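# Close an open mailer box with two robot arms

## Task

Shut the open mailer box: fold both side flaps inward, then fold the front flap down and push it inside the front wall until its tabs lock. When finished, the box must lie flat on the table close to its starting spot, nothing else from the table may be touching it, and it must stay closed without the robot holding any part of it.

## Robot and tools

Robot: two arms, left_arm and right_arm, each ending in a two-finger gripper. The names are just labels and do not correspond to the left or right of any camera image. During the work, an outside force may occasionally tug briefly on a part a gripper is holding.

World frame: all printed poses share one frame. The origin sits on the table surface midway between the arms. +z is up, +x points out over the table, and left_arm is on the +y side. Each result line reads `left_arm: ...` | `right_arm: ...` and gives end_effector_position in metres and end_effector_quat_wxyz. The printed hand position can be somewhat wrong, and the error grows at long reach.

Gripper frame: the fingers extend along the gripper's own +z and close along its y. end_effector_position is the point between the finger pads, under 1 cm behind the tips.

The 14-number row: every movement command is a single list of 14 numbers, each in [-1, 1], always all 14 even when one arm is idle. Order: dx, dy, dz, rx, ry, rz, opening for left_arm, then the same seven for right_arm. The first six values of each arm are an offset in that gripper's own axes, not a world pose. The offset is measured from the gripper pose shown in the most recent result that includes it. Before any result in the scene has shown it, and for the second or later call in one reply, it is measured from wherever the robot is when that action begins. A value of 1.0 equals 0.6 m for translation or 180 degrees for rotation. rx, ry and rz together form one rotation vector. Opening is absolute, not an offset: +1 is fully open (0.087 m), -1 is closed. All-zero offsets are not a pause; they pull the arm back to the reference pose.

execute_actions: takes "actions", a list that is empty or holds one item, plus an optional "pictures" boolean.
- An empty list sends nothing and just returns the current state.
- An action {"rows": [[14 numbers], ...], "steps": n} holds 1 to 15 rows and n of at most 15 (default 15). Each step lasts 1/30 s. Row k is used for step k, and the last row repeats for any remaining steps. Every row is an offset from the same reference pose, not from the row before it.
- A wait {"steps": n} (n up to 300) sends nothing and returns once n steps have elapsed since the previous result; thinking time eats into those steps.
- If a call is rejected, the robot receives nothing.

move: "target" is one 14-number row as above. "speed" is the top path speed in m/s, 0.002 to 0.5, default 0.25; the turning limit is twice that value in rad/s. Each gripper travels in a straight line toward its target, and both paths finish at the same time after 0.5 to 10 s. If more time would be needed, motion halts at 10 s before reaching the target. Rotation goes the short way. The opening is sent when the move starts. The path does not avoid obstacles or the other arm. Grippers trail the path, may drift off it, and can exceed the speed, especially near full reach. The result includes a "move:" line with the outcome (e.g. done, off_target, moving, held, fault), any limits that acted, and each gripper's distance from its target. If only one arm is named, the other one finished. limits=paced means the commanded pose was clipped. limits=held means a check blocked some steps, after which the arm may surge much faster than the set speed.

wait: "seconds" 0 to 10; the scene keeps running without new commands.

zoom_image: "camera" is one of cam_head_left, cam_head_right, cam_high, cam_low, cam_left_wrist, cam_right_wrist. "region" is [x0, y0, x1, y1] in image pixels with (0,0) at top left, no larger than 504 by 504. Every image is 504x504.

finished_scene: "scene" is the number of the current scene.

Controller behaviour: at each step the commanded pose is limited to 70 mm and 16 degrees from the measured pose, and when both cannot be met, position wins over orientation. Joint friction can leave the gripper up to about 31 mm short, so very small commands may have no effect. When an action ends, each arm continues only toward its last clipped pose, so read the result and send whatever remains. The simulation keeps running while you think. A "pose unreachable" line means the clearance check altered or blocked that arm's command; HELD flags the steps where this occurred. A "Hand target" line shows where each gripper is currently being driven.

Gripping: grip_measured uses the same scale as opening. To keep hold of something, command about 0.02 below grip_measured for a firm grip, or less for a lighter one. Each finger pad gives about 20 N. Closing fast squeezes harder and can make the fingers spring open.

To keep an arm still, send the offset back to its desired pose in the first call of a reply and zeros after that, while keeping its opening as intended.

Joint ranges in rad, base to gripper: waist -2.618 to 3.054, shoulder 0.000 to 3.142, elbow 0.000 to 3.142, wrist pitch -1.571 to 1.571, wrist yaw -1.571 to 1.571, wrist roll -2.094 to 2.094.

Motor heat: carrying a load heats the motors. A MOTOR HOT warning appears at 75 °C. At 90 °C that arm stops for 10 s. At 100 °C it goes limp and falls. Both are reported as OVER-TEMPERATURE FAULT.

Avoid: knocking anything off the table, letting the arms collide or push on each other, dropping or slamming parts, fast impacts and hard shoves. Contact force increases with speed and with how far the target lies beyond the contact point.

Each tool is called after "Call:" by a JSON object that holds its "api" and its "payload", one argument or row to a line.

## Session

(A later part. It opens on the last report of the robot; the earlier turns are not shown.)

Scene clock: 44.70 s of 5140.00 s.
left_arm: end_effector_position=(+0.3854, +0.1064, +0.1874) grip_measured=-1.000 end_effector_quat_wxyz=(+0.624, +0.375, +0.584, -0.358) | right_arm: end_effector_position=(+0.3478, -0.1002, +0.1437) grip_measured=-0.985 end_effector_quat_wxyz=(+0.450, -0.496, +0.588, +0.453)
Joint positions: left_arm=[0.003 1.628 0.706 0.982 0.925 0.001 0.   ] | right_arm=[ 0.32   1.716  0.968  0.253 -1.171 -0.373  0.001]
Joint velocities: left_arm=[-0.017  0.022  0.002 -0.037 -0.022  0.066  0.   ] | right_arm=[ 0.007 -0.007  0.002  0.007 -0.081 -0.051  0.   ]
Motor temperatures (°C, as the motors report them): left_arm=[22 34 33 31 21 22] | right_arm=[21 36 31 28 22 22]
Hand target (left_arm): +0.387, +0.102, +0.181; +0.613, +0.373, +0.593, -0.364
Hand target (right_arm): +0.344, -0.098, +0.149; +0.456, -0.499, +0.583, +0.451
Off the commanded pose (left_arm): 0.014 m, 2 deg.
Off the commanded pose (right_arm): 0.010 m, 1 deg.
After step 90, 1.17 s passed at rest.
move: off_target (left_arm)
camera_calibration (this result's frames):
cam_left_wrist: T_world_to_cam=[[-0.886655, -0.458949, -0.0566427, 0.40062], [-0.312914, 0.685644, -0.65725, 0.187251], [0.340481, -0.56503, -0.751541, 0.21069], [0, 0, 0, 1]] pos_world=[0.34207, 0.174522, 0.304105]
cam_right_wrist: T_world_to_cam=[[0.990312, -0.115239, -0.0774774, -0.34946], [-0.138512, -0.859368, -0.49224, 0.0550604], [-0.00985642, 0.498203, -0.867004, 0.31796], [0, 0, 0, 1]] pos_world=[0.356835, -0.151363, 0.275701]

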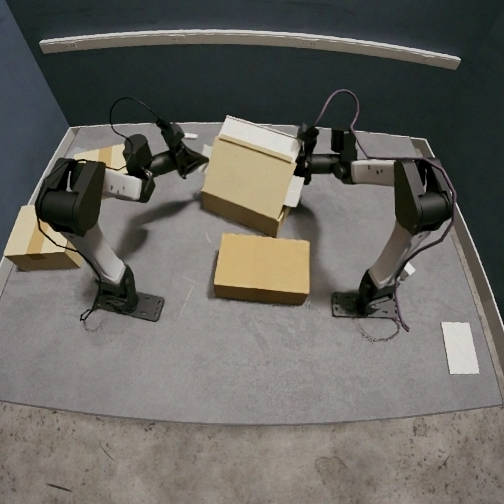

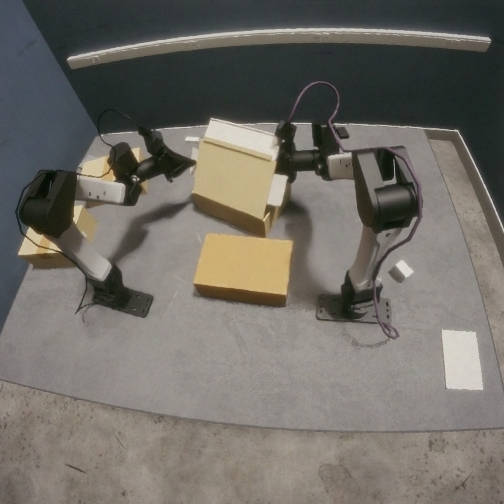

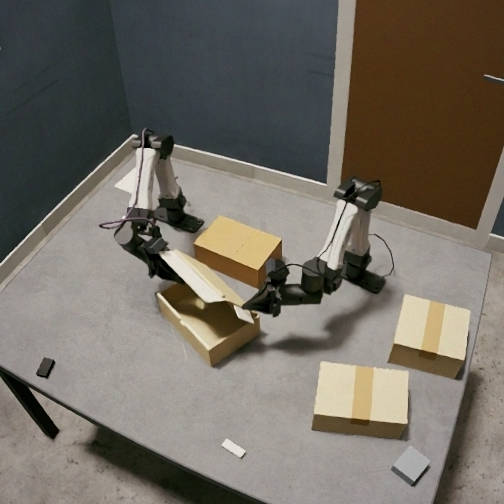

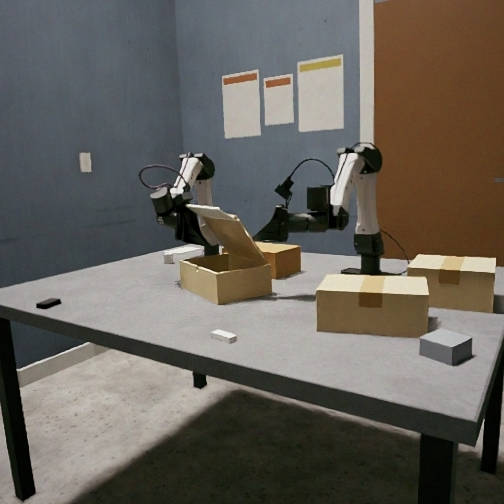

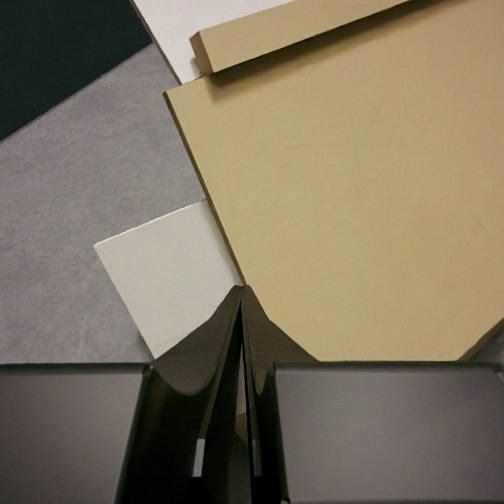

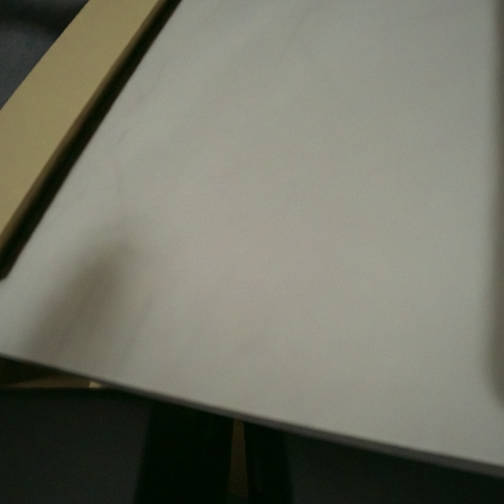

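Call:
{"api": "move", "payload": {
  "target": [0,0,-0.25,0,0,0,-1, -0.1,0,-0.25,0.64,0,0,1]
}}

Call:
{"api": "move", "payload": {
  "target": [0,0,0,0,0,0,-1, 0,0,0,0,0.3,0,1]
}}

Scene clock: 53.67 s of 5140.00 s.
left_arm: end_effector_position=(+0.3199, +0.2389, +0.1856) grip_measured=-1.000 end_effector_quat_wxyz=(+0.623, +0.383, +0.584, -0.351) | right_arm: end_effector_position=(+0.3421, -0.2420, +0.2278) grip_measured=+1.000 end_effector_quat_wxyz=(+0.653, +0.105, +0.703, -0.262)
Joint positions: left_arm=[ 0.502  1.436  0.487  1.114  1.426 -0.095  0.   ] | right_arm=[ 0.891  1.414  0.767  0.592  1.376 -0.178  0.087]
Joint velocities: left_arm=[-0.012  0.002  0.002  0.037 -0.007 -0.022  0.   ] | right_arm=[-0.007 -0.007 -0.027  0.037 -0.007 -0.022  0.   ]
Motor temperatures (°C, as the motors report them): left_arm=[22 35 33 31 21 22] | right_arm=[21 35 31 29 22 22]
Hand target (left_arm): +0.315, +0.240, +0.181; +0.621, +0.379, +0.588, -0.354
Hand target (right_arm): +0.344, -0.238, +0.229; +0.655, +0.107, +0.701, -0.260
Off the commanded pose (left_arm): 0.005 m, 1 deg.
Off the commanded pose (right_arm): 0.006 m, 2 deg.
After step 90, 1.20 s passed at rest.
move: done
camera_calibration (this result's frames):
cam_left_wrist: T_world_to_cam=[[-0.886861, -0.455844, -0.0753953, 0.406025], [-0.304412, 0.699231, -0.646845, 0.0668778], [0.347579, -0.55071, -0.758885, 0.302155], [0, 0, 0, 1]] pos_world=[0.275423, 0.304721, 0.303173]
cam_right_wrist: T_world_to_cam=[[-0.506022, -0.829512, 0.23633, -0.086006], [-0.732983, 0.269148, -0.624736, 0.480485], [0.454618, -0.489356, -0.744213, 0.0355685], [0, 0, 0, 1]] pos_world=[0.292496, -0.183259, 0.346972]

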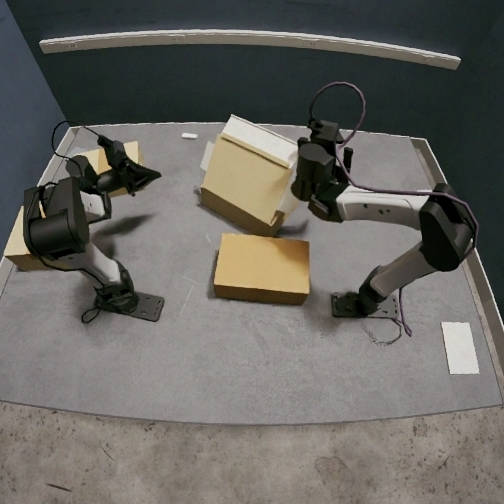

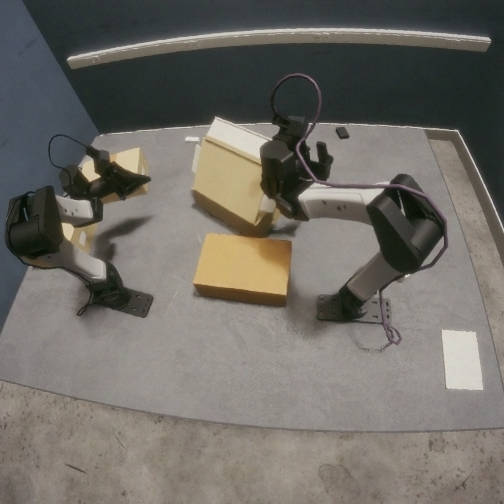

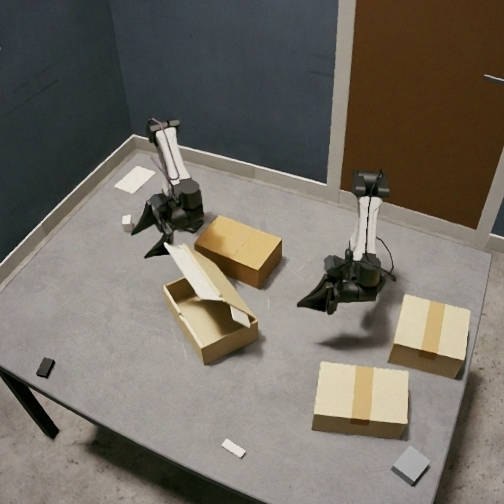

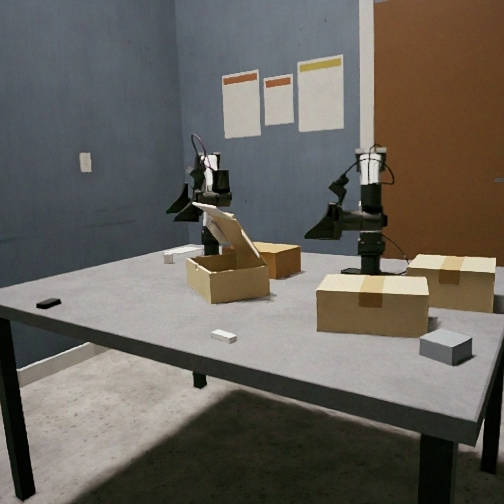

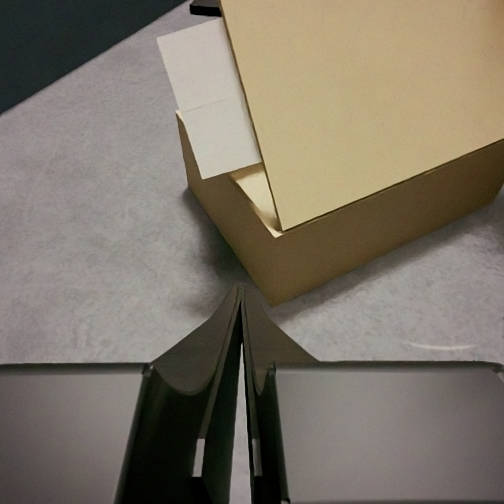

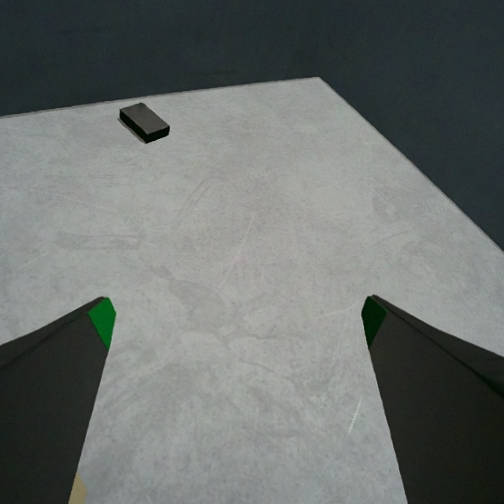

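Scene clock: 56.17 s of 5140.00 s.
left_arm: end_effector_position=(+0.3199, +0.2389, +0.1856) grip_measured=-1.000 end_effector_quat_wxyz=(+0.623, +0.383, +0.584, -0.351) | right_arm: end_effector_position=(+0.3386, -0.2416, +0.2289) grip_measured=+1.000 end_effector_quat_wxyz=(+0.273, +0.207, +0.924, -0.172)
Joint positions: left_arm=[ 0.502  1.436  0.487  1.114  1.426 -0.095  0.   ] | right_arm=[ 0.606  1.854  2.012 -1.557  0.637  0.945  0.087]
Joint velocities: left_arm=[ 0.017  0.002 -0.007  0.037  0.022 -0.007  0.   ] | right_arm=[-0.002 -0.027  0.007 -0.037  0.081 -0.066  0.   ]
Motor temperatures (°C, as the motors report them): left_arm=[22 35 33 31 21 22] | right_arm=[21 35 31 29 22 22]
Hand target (left_arm): +0.320, +0.239, +0.186; +0.623, +0.383, +0.584, -0.351
Hand target (right_arm): +0.340, -0.242, +0.229; +0.266, +0.209, +0.925, -0.173
Off the commanded pose (left_arm): 0.000 m, 0 deg.
Off the commanded pose (right_arm): 0.004 m, 2 deg.
joint sent to its limit (right arm) — the command would take joint 4 (wrist pitch) past its lower limit, so that joint was sent only as far as its limit.
move: done; limits=paced
camera_calibration (this result's frames):
cam_left_wrist: T_world_to_cam=[[-0.886861, -0.455844, -0.0753953, 0.406025], [-0.304412, 0.699231, -0.646845, 0.0668778], [0.347579, -0.55071, -0.758885, 0.302155], [0, 0, 0, 1]] pos_world=[0.275423, 0.304721, 0.303173]
cam_right_wrist: T_world_to_cam=[[-0.480227, -0.847967, 0.224354, -0.0981638], [-0.81998, 0.524823, 0.228459, 0.374388], [-0.311472, -0.0742535, -0.94735, 0.444431], [0, 0, 0, 1]] pos_world=[0.398277, -0.246726, 0.357523]

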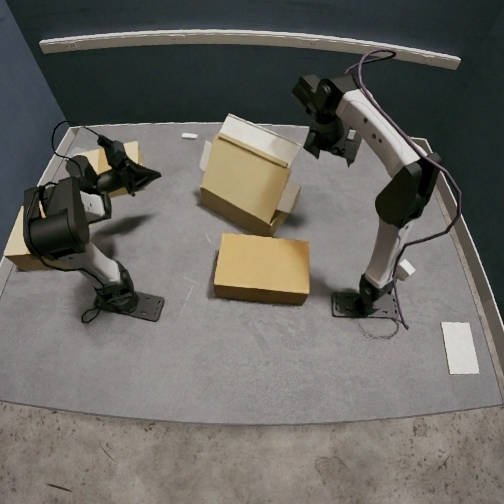

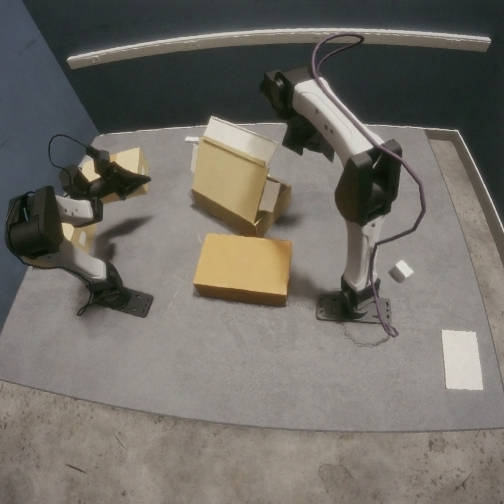

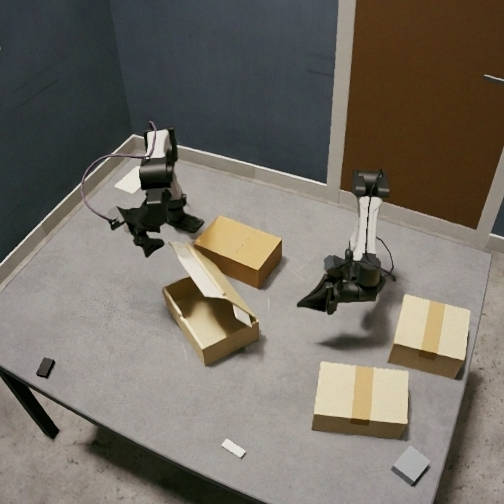

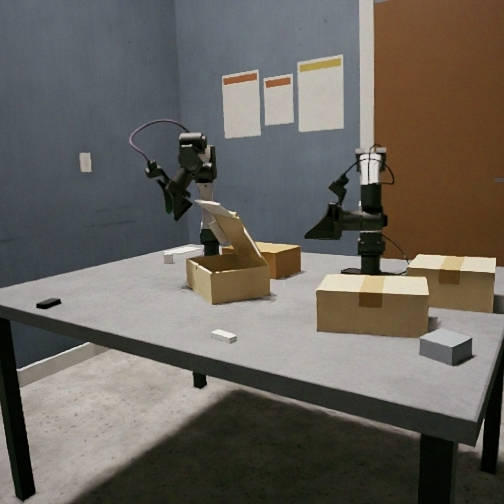

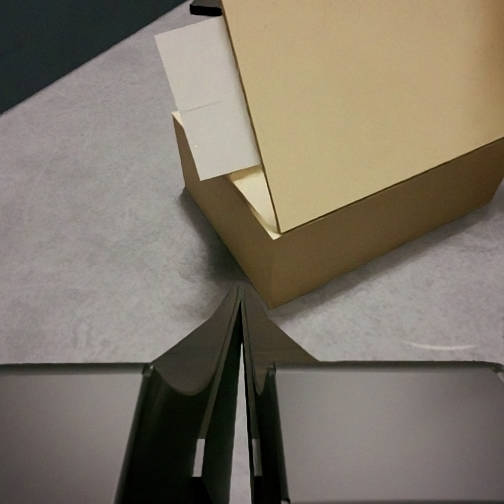

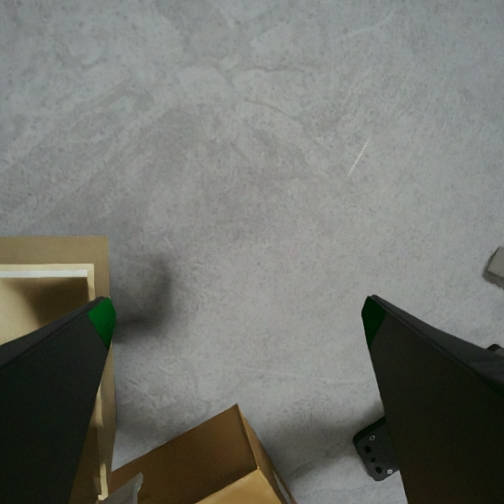

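Call:
{"api": "move", "payload": {
  "target": [0,0,0,0,0,0,-1, 0.148,0.132,0.047,0,0,0,1],
  "speed": 0.15
}}

Scene clock: 63.53 s of 5140.00 s.
left_arm: end_effector_position=(+0.3199, +0.2389, +0.1856) grip_measured=-1.000 end_effector_quat_wxyz=(+0.623, +0.383, +0.584, -0.351) | right_arm: end_effector_position=(+0.3212, -0.1636, +0.1468) grip_measured=+1.000 end_effector_quat_wxyz=(+0.270, +0.205, +0.925, -0.172)
Joint positions: left_arm=[ 0.502  1.436  0.487  1.114  1.426 -0.095  0.   ] | right_arm=[ 0.807  1.967  1.833 -1.42   0.653  1.193  0.087]
Joint velocities: left_arm=[-0.022 -0.007 -0.007 -0.051 -0.037 -0.081  0.   ] | right_arm=[ 0.007  0.007 -0.007  0.037 -0.037 -0.022  0.   ]
Motor temperatures (°C, as the motors report them): left_arm=[22 34 33 30 21 22] | right_arm=[21 35 31 28 22 22]
Hand target (left_arm): +0.320, +0.239, +0.186; +0.623, +0.383, +0.584, -0.351
Hand target (right_arm): +0.323, -0.161, +0.140; +0.273, +0.207, +0.923, -0.173
Off the commanded pose (left_arm): 0.000 m, 0 deg.
Off the commanded pose (right_arm): 0.008 m, 0 deg.
After step 90, 3.07 s passed at rest.
move: done
camera_calibration (this result's frames):
cam_left_wrist: T_world_to_cam=[[-0.886861, -0.455844, -0.0753953, 0.406025], [-0.304412, 0.699231, -0.646845, 0.0668778], [0.347579, -0.55071, -0.758885, 0.302155], [0, 0, 0, 1]] pos_world=[0.275423, 0.304721, 0.303173]
cam_right_wrist: T_world_to_cam=[[-0.476778, -0.849109, 0.227368, -0.0237028], [-0.819997, 0.522812, 0.232963, 0.337022], [-0.316682, -0.0753695, -0.945533, 0.368235], [0, 0, 0, 1]] pos_world=[0.381669, -0.168572, 0.275054]

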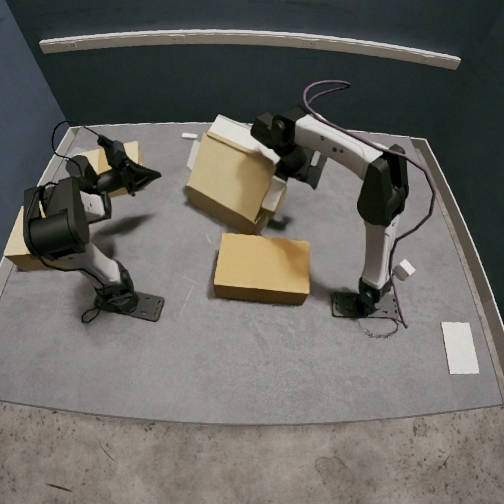

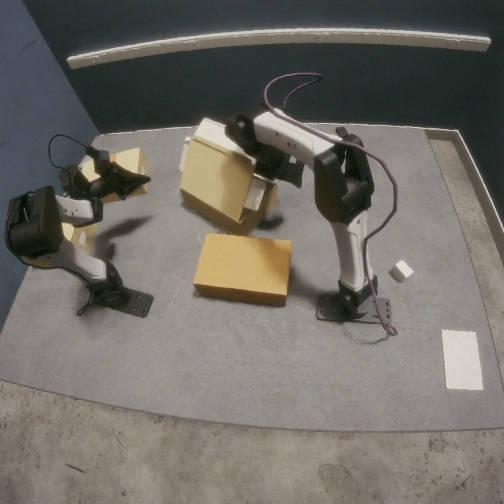

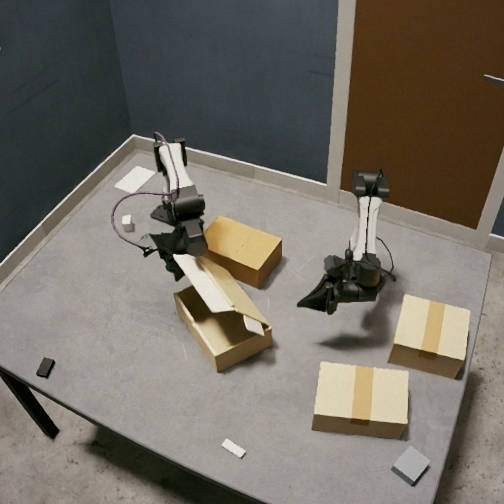

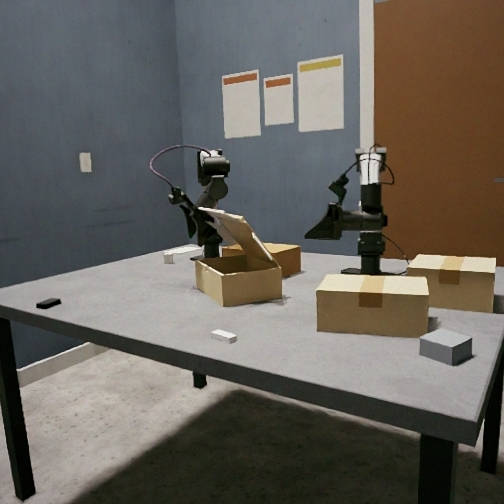

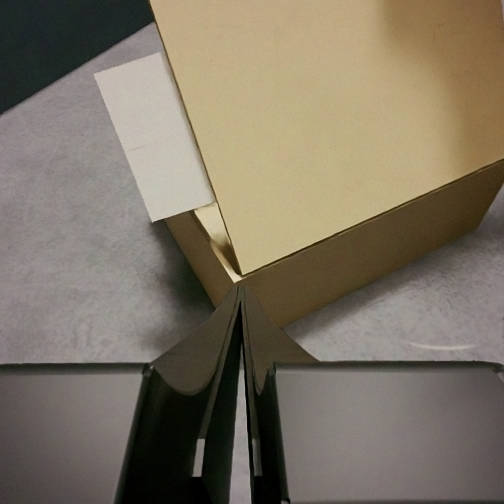

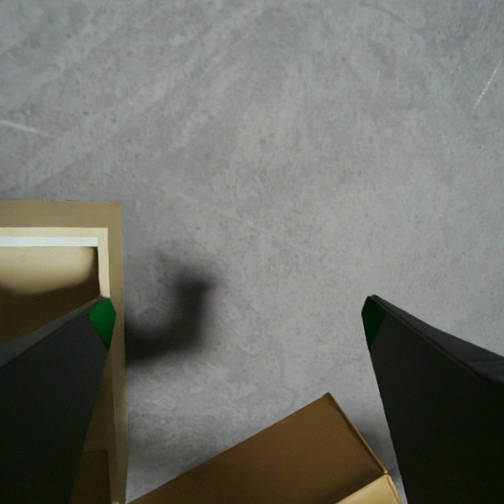

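Call:
{"api": "move", "payload": {
  "target": [0,0,0,0,0,0,-1, -0.055,-0.227,-0.118,-0.532,-0.149,-0.064,0.3]
}}

Call:
{"api": "move", "payload": {
  "target": [0,0,0,0,0,0,-1, 0.03,0,0.25,0,0,0,0.3],
  "speed": 0.12
}}

Scene clock: 82.63 s of 5140.00 s.
left_arm: end_effector_position=(+0.3199, +0.2389, +0.1856) grip_measured=-1.000 end_effector_quat_wxyz=(+0.623, +0.383, +0.584, -0.351) | right_arm: end_effector_position=(+0.2471, -0.2527, +0.2538) grip_measured=+0.300 end_effector_quat_wxyz=(+0.513, -0.199, +0.675, +0.492)
Joint positions: left_arm=[ 0.502  1.436  0.487  1.114  1.426 -0.095  0.   ] | right_arm=[-0.279  0.894  0.516  0.433 -1.376  0.533  0.057]
Joint velocities: left_arm=[ 0.002 -0.007 -0.002 -0.007  0.022 -0.022  0.   ] | right_arm=[-0.022  0.017 -0.022  0.081 -0.037  0.037 -0.   ]
Motor temperatures (°C, as the motors report them): left_arm=[22 34 33 30 21 22] | right_arm=[21 36 31 28 22 22]
Hand target (left_arm): +0.320, +0.239, +0.186; +0.623, +0.383, +0.584, -0.351
Hand target (right_arm): +0.250, -0.256, +0.246; +0.505, -0.187, +0.679, +0.499
Off the commanded pose (left_arm): 0.000 m, 0 deg.
Off the commanded pose (right_arm): 0.009 m, 3 deg.
After step 90, 11.60 s passed at rest.
move: off_target (right_arm)
camera_calibration (this result's frames):
cam_left_wrist: T_world_to_cam=[[-0.886861, -0.455844, -0.0753953, 0.406025], [-0.304412, 0.699231, -0.646845, 0.0668778], [0.347579, -0.55071, -0.758885, 0.302155], [0, 0, 0, 1]] pos_world=[0.275423, 0.304721, 0.303173]
cam_right_wrist: T_world_to_cam=[[0.765615, -0.454558, -0.455204, -0.193105], [-0.642423, -0.503345, -0.577872, 0.200465], [0.0335513, 0.734861, -0.677387, 0.489368], [0, 0, 0, 1]] pos_world=[0.260208, -0.346492, 0.359433]

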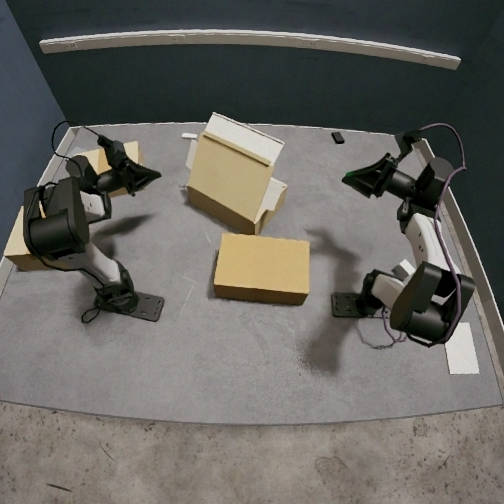

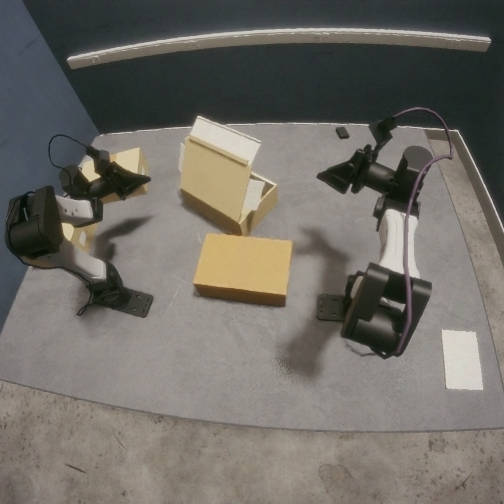

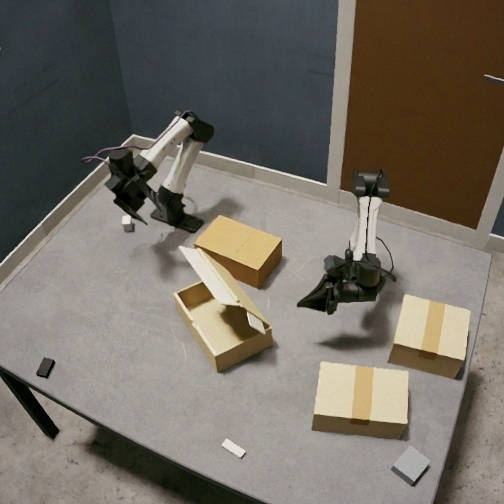

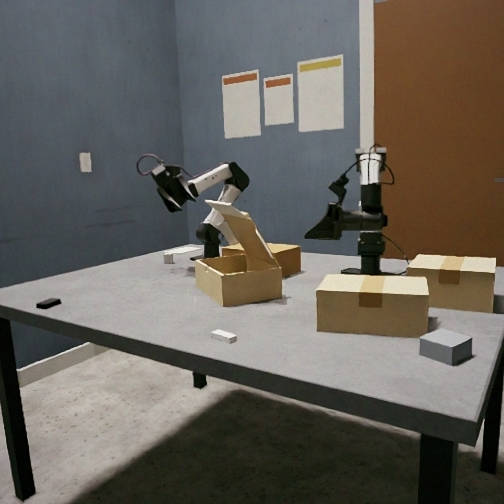

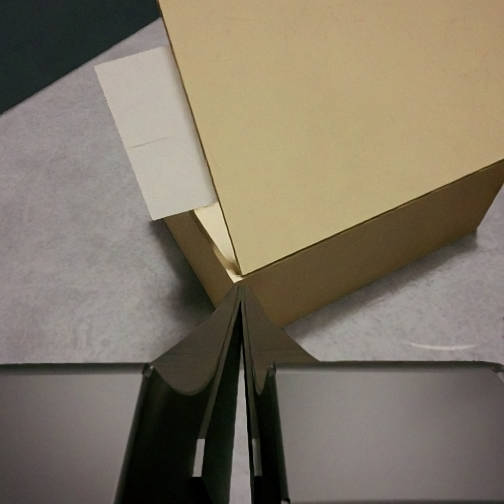

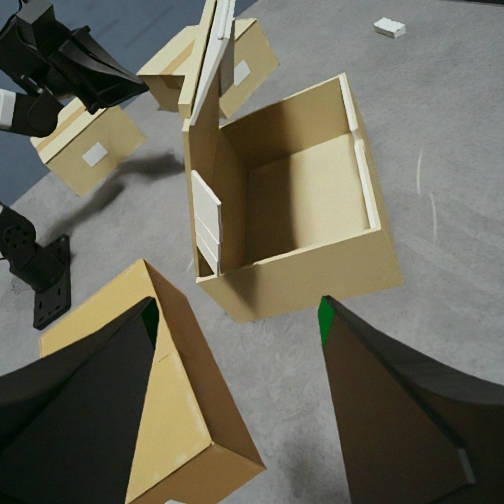

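Scene clock: 84.50 s of 5140.00 s.
left_arm: end_effector_position=(+0.3199, +0.2389, +0.1856) grip_measured=-1.000 end_effector_quat_wxyz=(+0.623, +0.383, +0.584, -0.351) | right_arm: end_effector_position=(+0.3085, -0.1243, +0.2320) grip_measured=+0.300 end_effector_quat_wxyz=(+0.500, -0.193, +0.685, +0.493)
Joint positions: left_arm=[ 0.502  1.436  0.487  1.114  1.426 -0.095  0.   ] | right_arm=[ 0.346  1.236  0.629  0.588 -0.751  0.49   0.057]
Joint velocities: left_arm=[-0.007 -0.017  0.007  0.007  0.007 -0.022  0.   ] | right_arm=[-0.002  0.012 -0.012  0.051 -0.051 -0.022  0.001]
Motor temperatures (°C, as the motors report them): left_arm=[22 34 33 30 21 22] | right_arm=[21 35 31 28 22 22]
Hand target (left_arm): +0.320, +0.239, +0.186; +0.623, +0.383, +0.584, -0.351
Hand target (right_arm): +0.314, -0.121, +0.240; +0.512, -0.200, +0.676, +0.491
Off the commanded pose (left_arm): 0.000 m, 0 deg.
Off the commanded pose (right_arm): 0.011 m, 2 deg.
move: off_target (right_arm)
camera_calibration (this result's frames):
cam_left_wrist: T_world_to_cam=[[-0.886861, -0.455844, -0.0753953, 0.406025], [-0.304412, 0.699231, -0.646845, 0.0668778], [0.347579, -0.55071, -0.758885, 0.302155], [0, 0, 0, 1]] pos_world=[0.275423, 0.304721, 0.303173]
cam_right_wrist: T_world_to_cam=[[0.749877, -0.458966, -0.476482, -0.182396], [-0.661488, -0.508308, -0.551414, 0.291088], [0.0108802, 0.728679, -0.684769, 0.386132], [0, 0, 0, 1]] pos_world=[0.325125, -0.217117, 0.338012]

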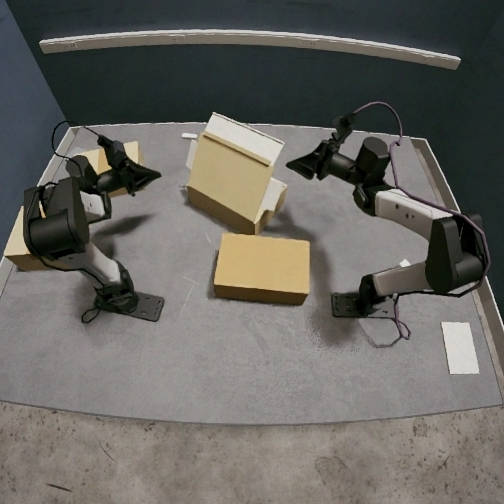

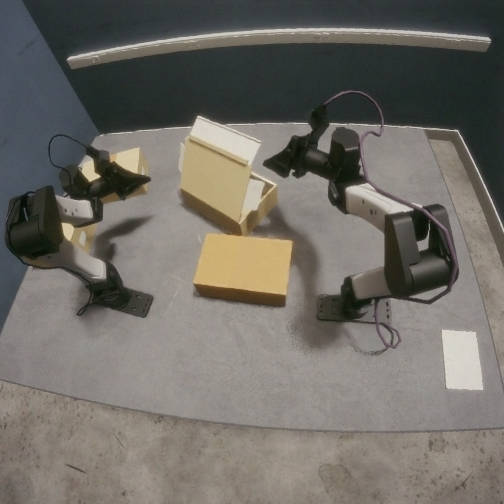

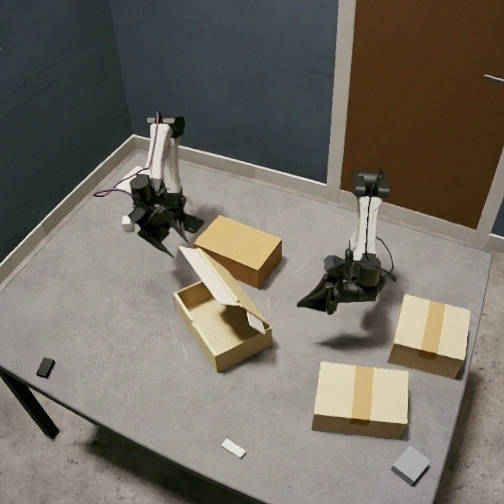

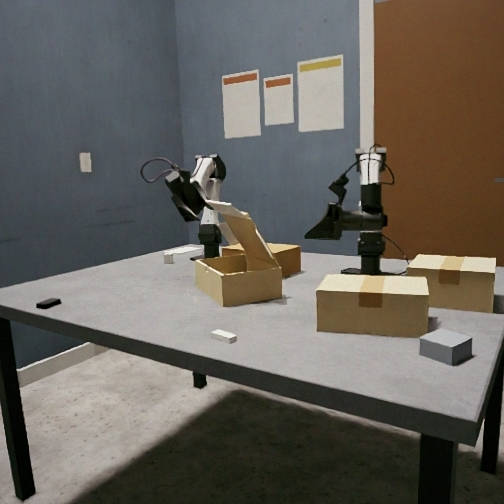

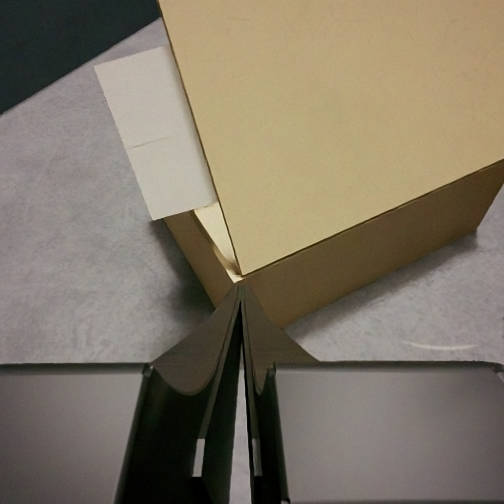

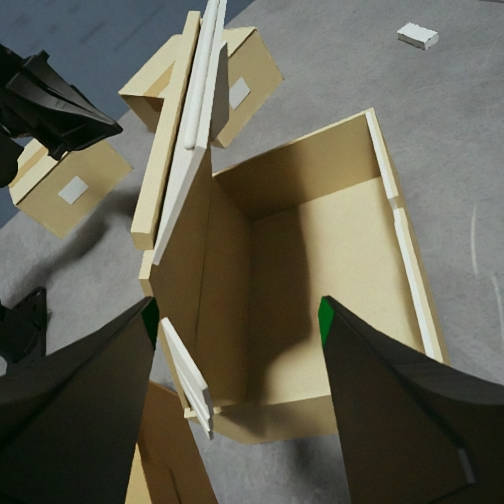

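Call:
{"api": "move", "payload": {
  "target": [0,0,0,0,0,0,-1, 0.02,0.065,0,0,0,0,0.3],
  "speed": 0.1
}}

Call:
{"api": "move", "payload": {
  "target": [0,0,0,0,0,0,-1, 0,0,0.13,0,0,0,0.3],
  "speed": 0.08
}}

Scene clock: 87.87 s of 5140.00 s.
left_arm: end_effector_position=(+0.3199, +0.2389, +0.1856) grip_measured=-1.000 end_effector_quat_wxyz=(+0.623, +0.383, +0.584, -0.351) | right_arm: end_effector_position=(+0.2799, -0.1038, +0.2451) grip_measured=+0.300 end_effector_quat_wxyz=(+0.506, -0.196, +0.680, +0.493)
Joint positions: left_arm=[ 0.502  1.436  0.487  1.114  1.426 -0.095  0.   ] | right_arm=[ 0.472  1.125  0.607  0.515 -0.626  0.49   0.057]
Joint velocities: left_arm=[ 0.002  0.002  0.022  0.037  0.007 -0.007  0.   ] | right_arm=[-0.002 -0.007 -0.012 -0.022 -0.007  0.037 -0.001]
Motor temperatures (°C, as the motors report them): left_arm=[22 34 33 30 21 22] | right_arm=[21 35 32 29 22 22]
Hand target (left_arm): +0.320, +0.239, +0.186; +0.623, +0.383, +0.584, -0.351
Hand target (right_arm): +0.275, -0.104, +0.240; +0.501, -0.194, +0.685, +0.492
Off the commanded pose (left_arm): 0.000 m, 0 deg.
Off the commanded pose (right_arm): 0.008 m, 1 deg.
move: done
camera_calibration (this result's frames):
cam_left_wrist: T_world_to_cam=[[-0.886861, -0.455844, -0.0753953, 0.406025], [-0.304412, 0.699231, -0.646845, 0.0668778], [0.347579, -0.55071, -0.758885, 0.302155], [0, 0, 0, 1]] pos_world=[0.275423, 0.304721, 0.303173]
cam_right_wrist: T_world_to_cam=[[0.75767, -0.456169, -0.46674, -0.149569], [-0.652314, -0.506784, -0.56361, 0.290372], [0.0205646, 0.731491, -0.681541, 0.37726], [0, 0, 0, 1]] pos_world=[0.294979, -0.197036, 0.350965]

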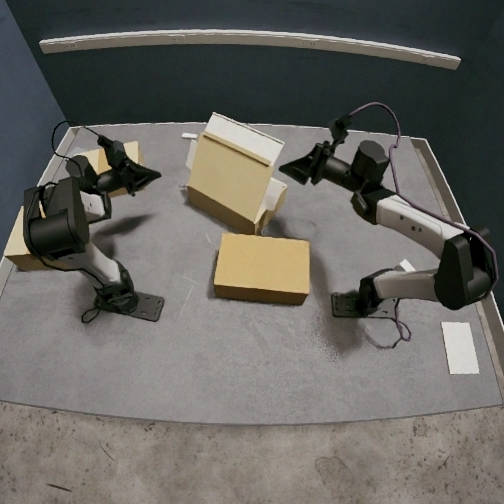

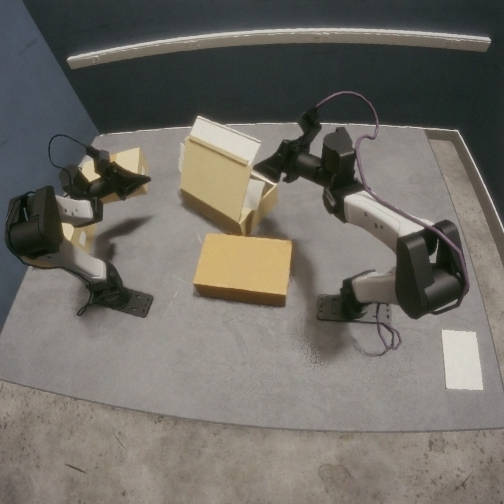

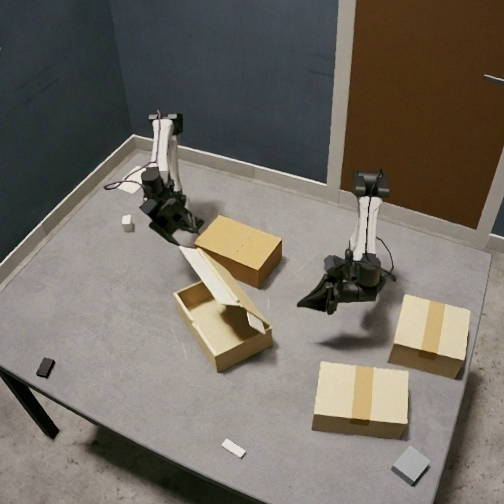

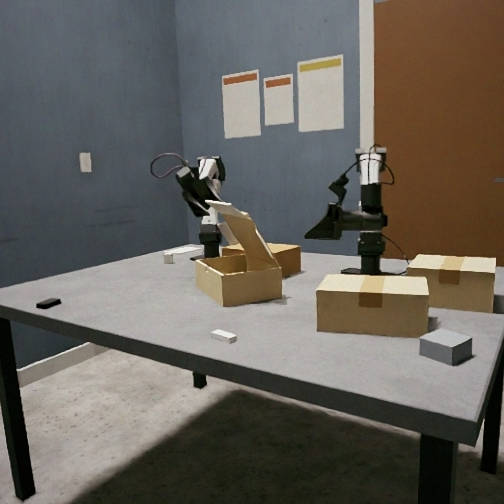

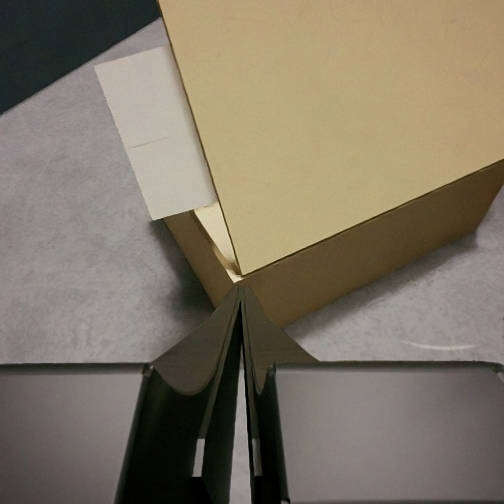

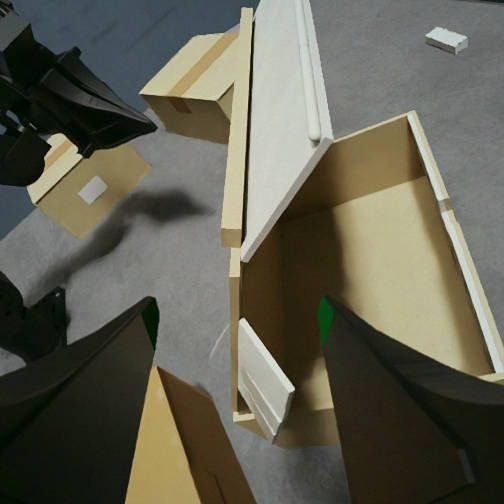

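Scene clock: 89.27 s of 5140.00 s.
left_arm: end_effector_position=(+0.3199, +0.2389, +0.1856) grip_measured=-1.000 end_effector_quat_wxyz=(+0.623, +0.383, +0.584, -0.351) | right_arm: end_effector_position=(+0.3143, -0.0425, +0.2368) grip_measured=+0.300 end_effector_quat_wxyz=(+0.495, -0.194, +0.691, +0.490)
Joint positions: left_arm=[ 0.502  1.436  0.487  1.114  1.426 -0.095  0.   ] | right_arm=[ 0.619  1.4    0.784  0.582 -0.48   0.49   0.057]
Joint velocities: left_arm=[-0.007  0.007  0.022  0.022  0.022  0.022  0.   ] | right_arm=[ 0.002  0.002  0.012 -0.007 -0.051  0.066  0.   ]
Motor temperatures (°C, as the motors report them): left_arm=[22 34 33 30 21 22] | right_arm=[21 35 32 29 22 22]
Hand target (left_arm): +0.320, +0.239, +0.186; +0.623, +0.383, +0.584, -0.351
Hand target (right_arm): +0.319, -0.037, +0.246; +0.506, -0.197, +0.681, +0.492
Off the commanded pose (left_arm): 0.000 m, 0 deg.
Off the commanded pose (right_arm): 0.011 m, 2 deg.
move: off_target (right_arm)
camera_calibration (this result's frames):
cam_left_wrist: T_world_to_cam=[[-0.886861, -0.455844, -0.0753953, 0.406025], [-0.304412, 0.699231, -0.646845, 0.0668778], [0.347579, -0.55071, -0.758885, 0.302155], [0, 0, 0, 1]] pos_world=[0.275423, 0.304721, 0.303173]
cam_right_wrist: T_world_to_cam=[[0.745869, -0.463709, -0.478178, -0.145474], [-0.666089, -0.516757, -0.537855, 0.336964], [0.00230642, 0.719678, -0.694304, 0.334296], [0, 0, 0, 1]] pos_world=[0.332182, -0.133915, 0.343778]

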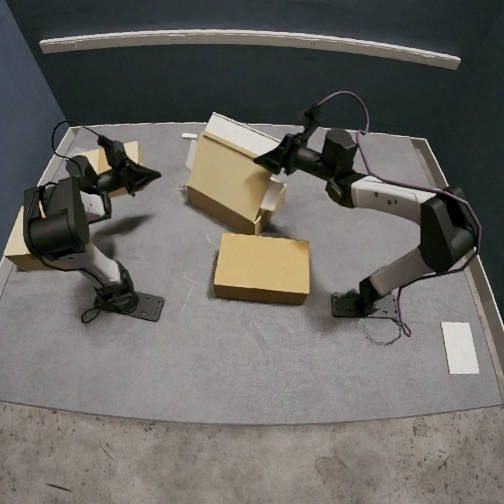

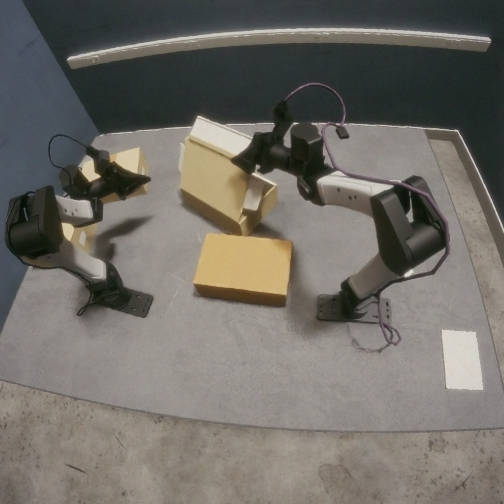

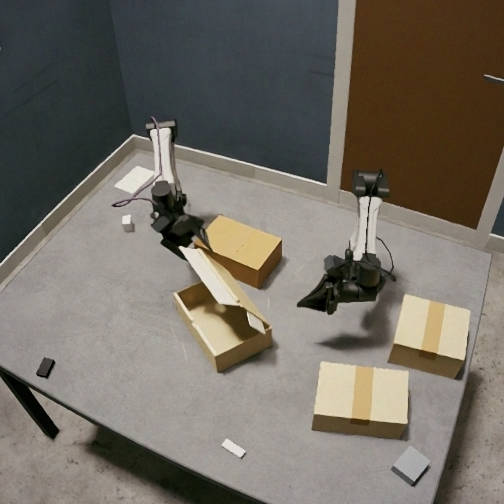

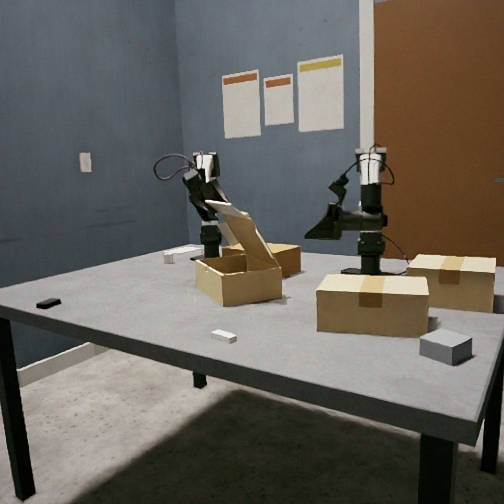

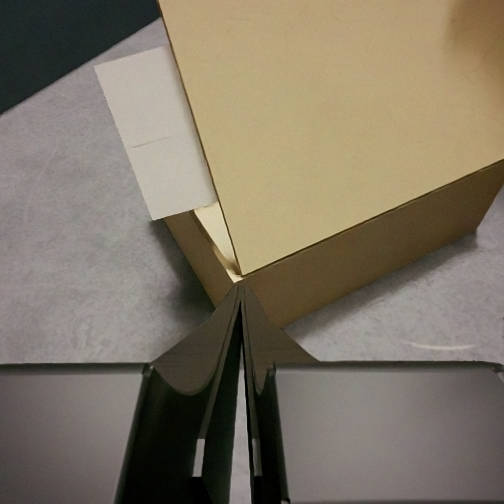

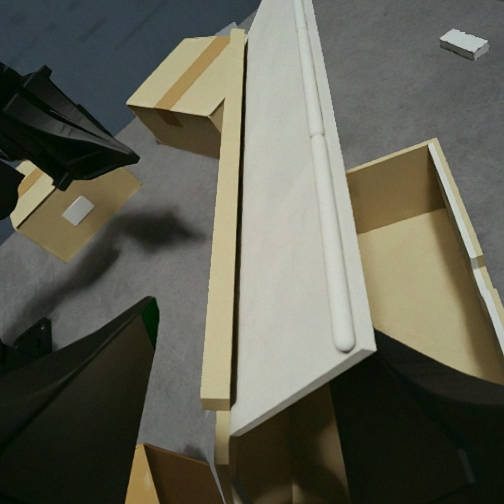

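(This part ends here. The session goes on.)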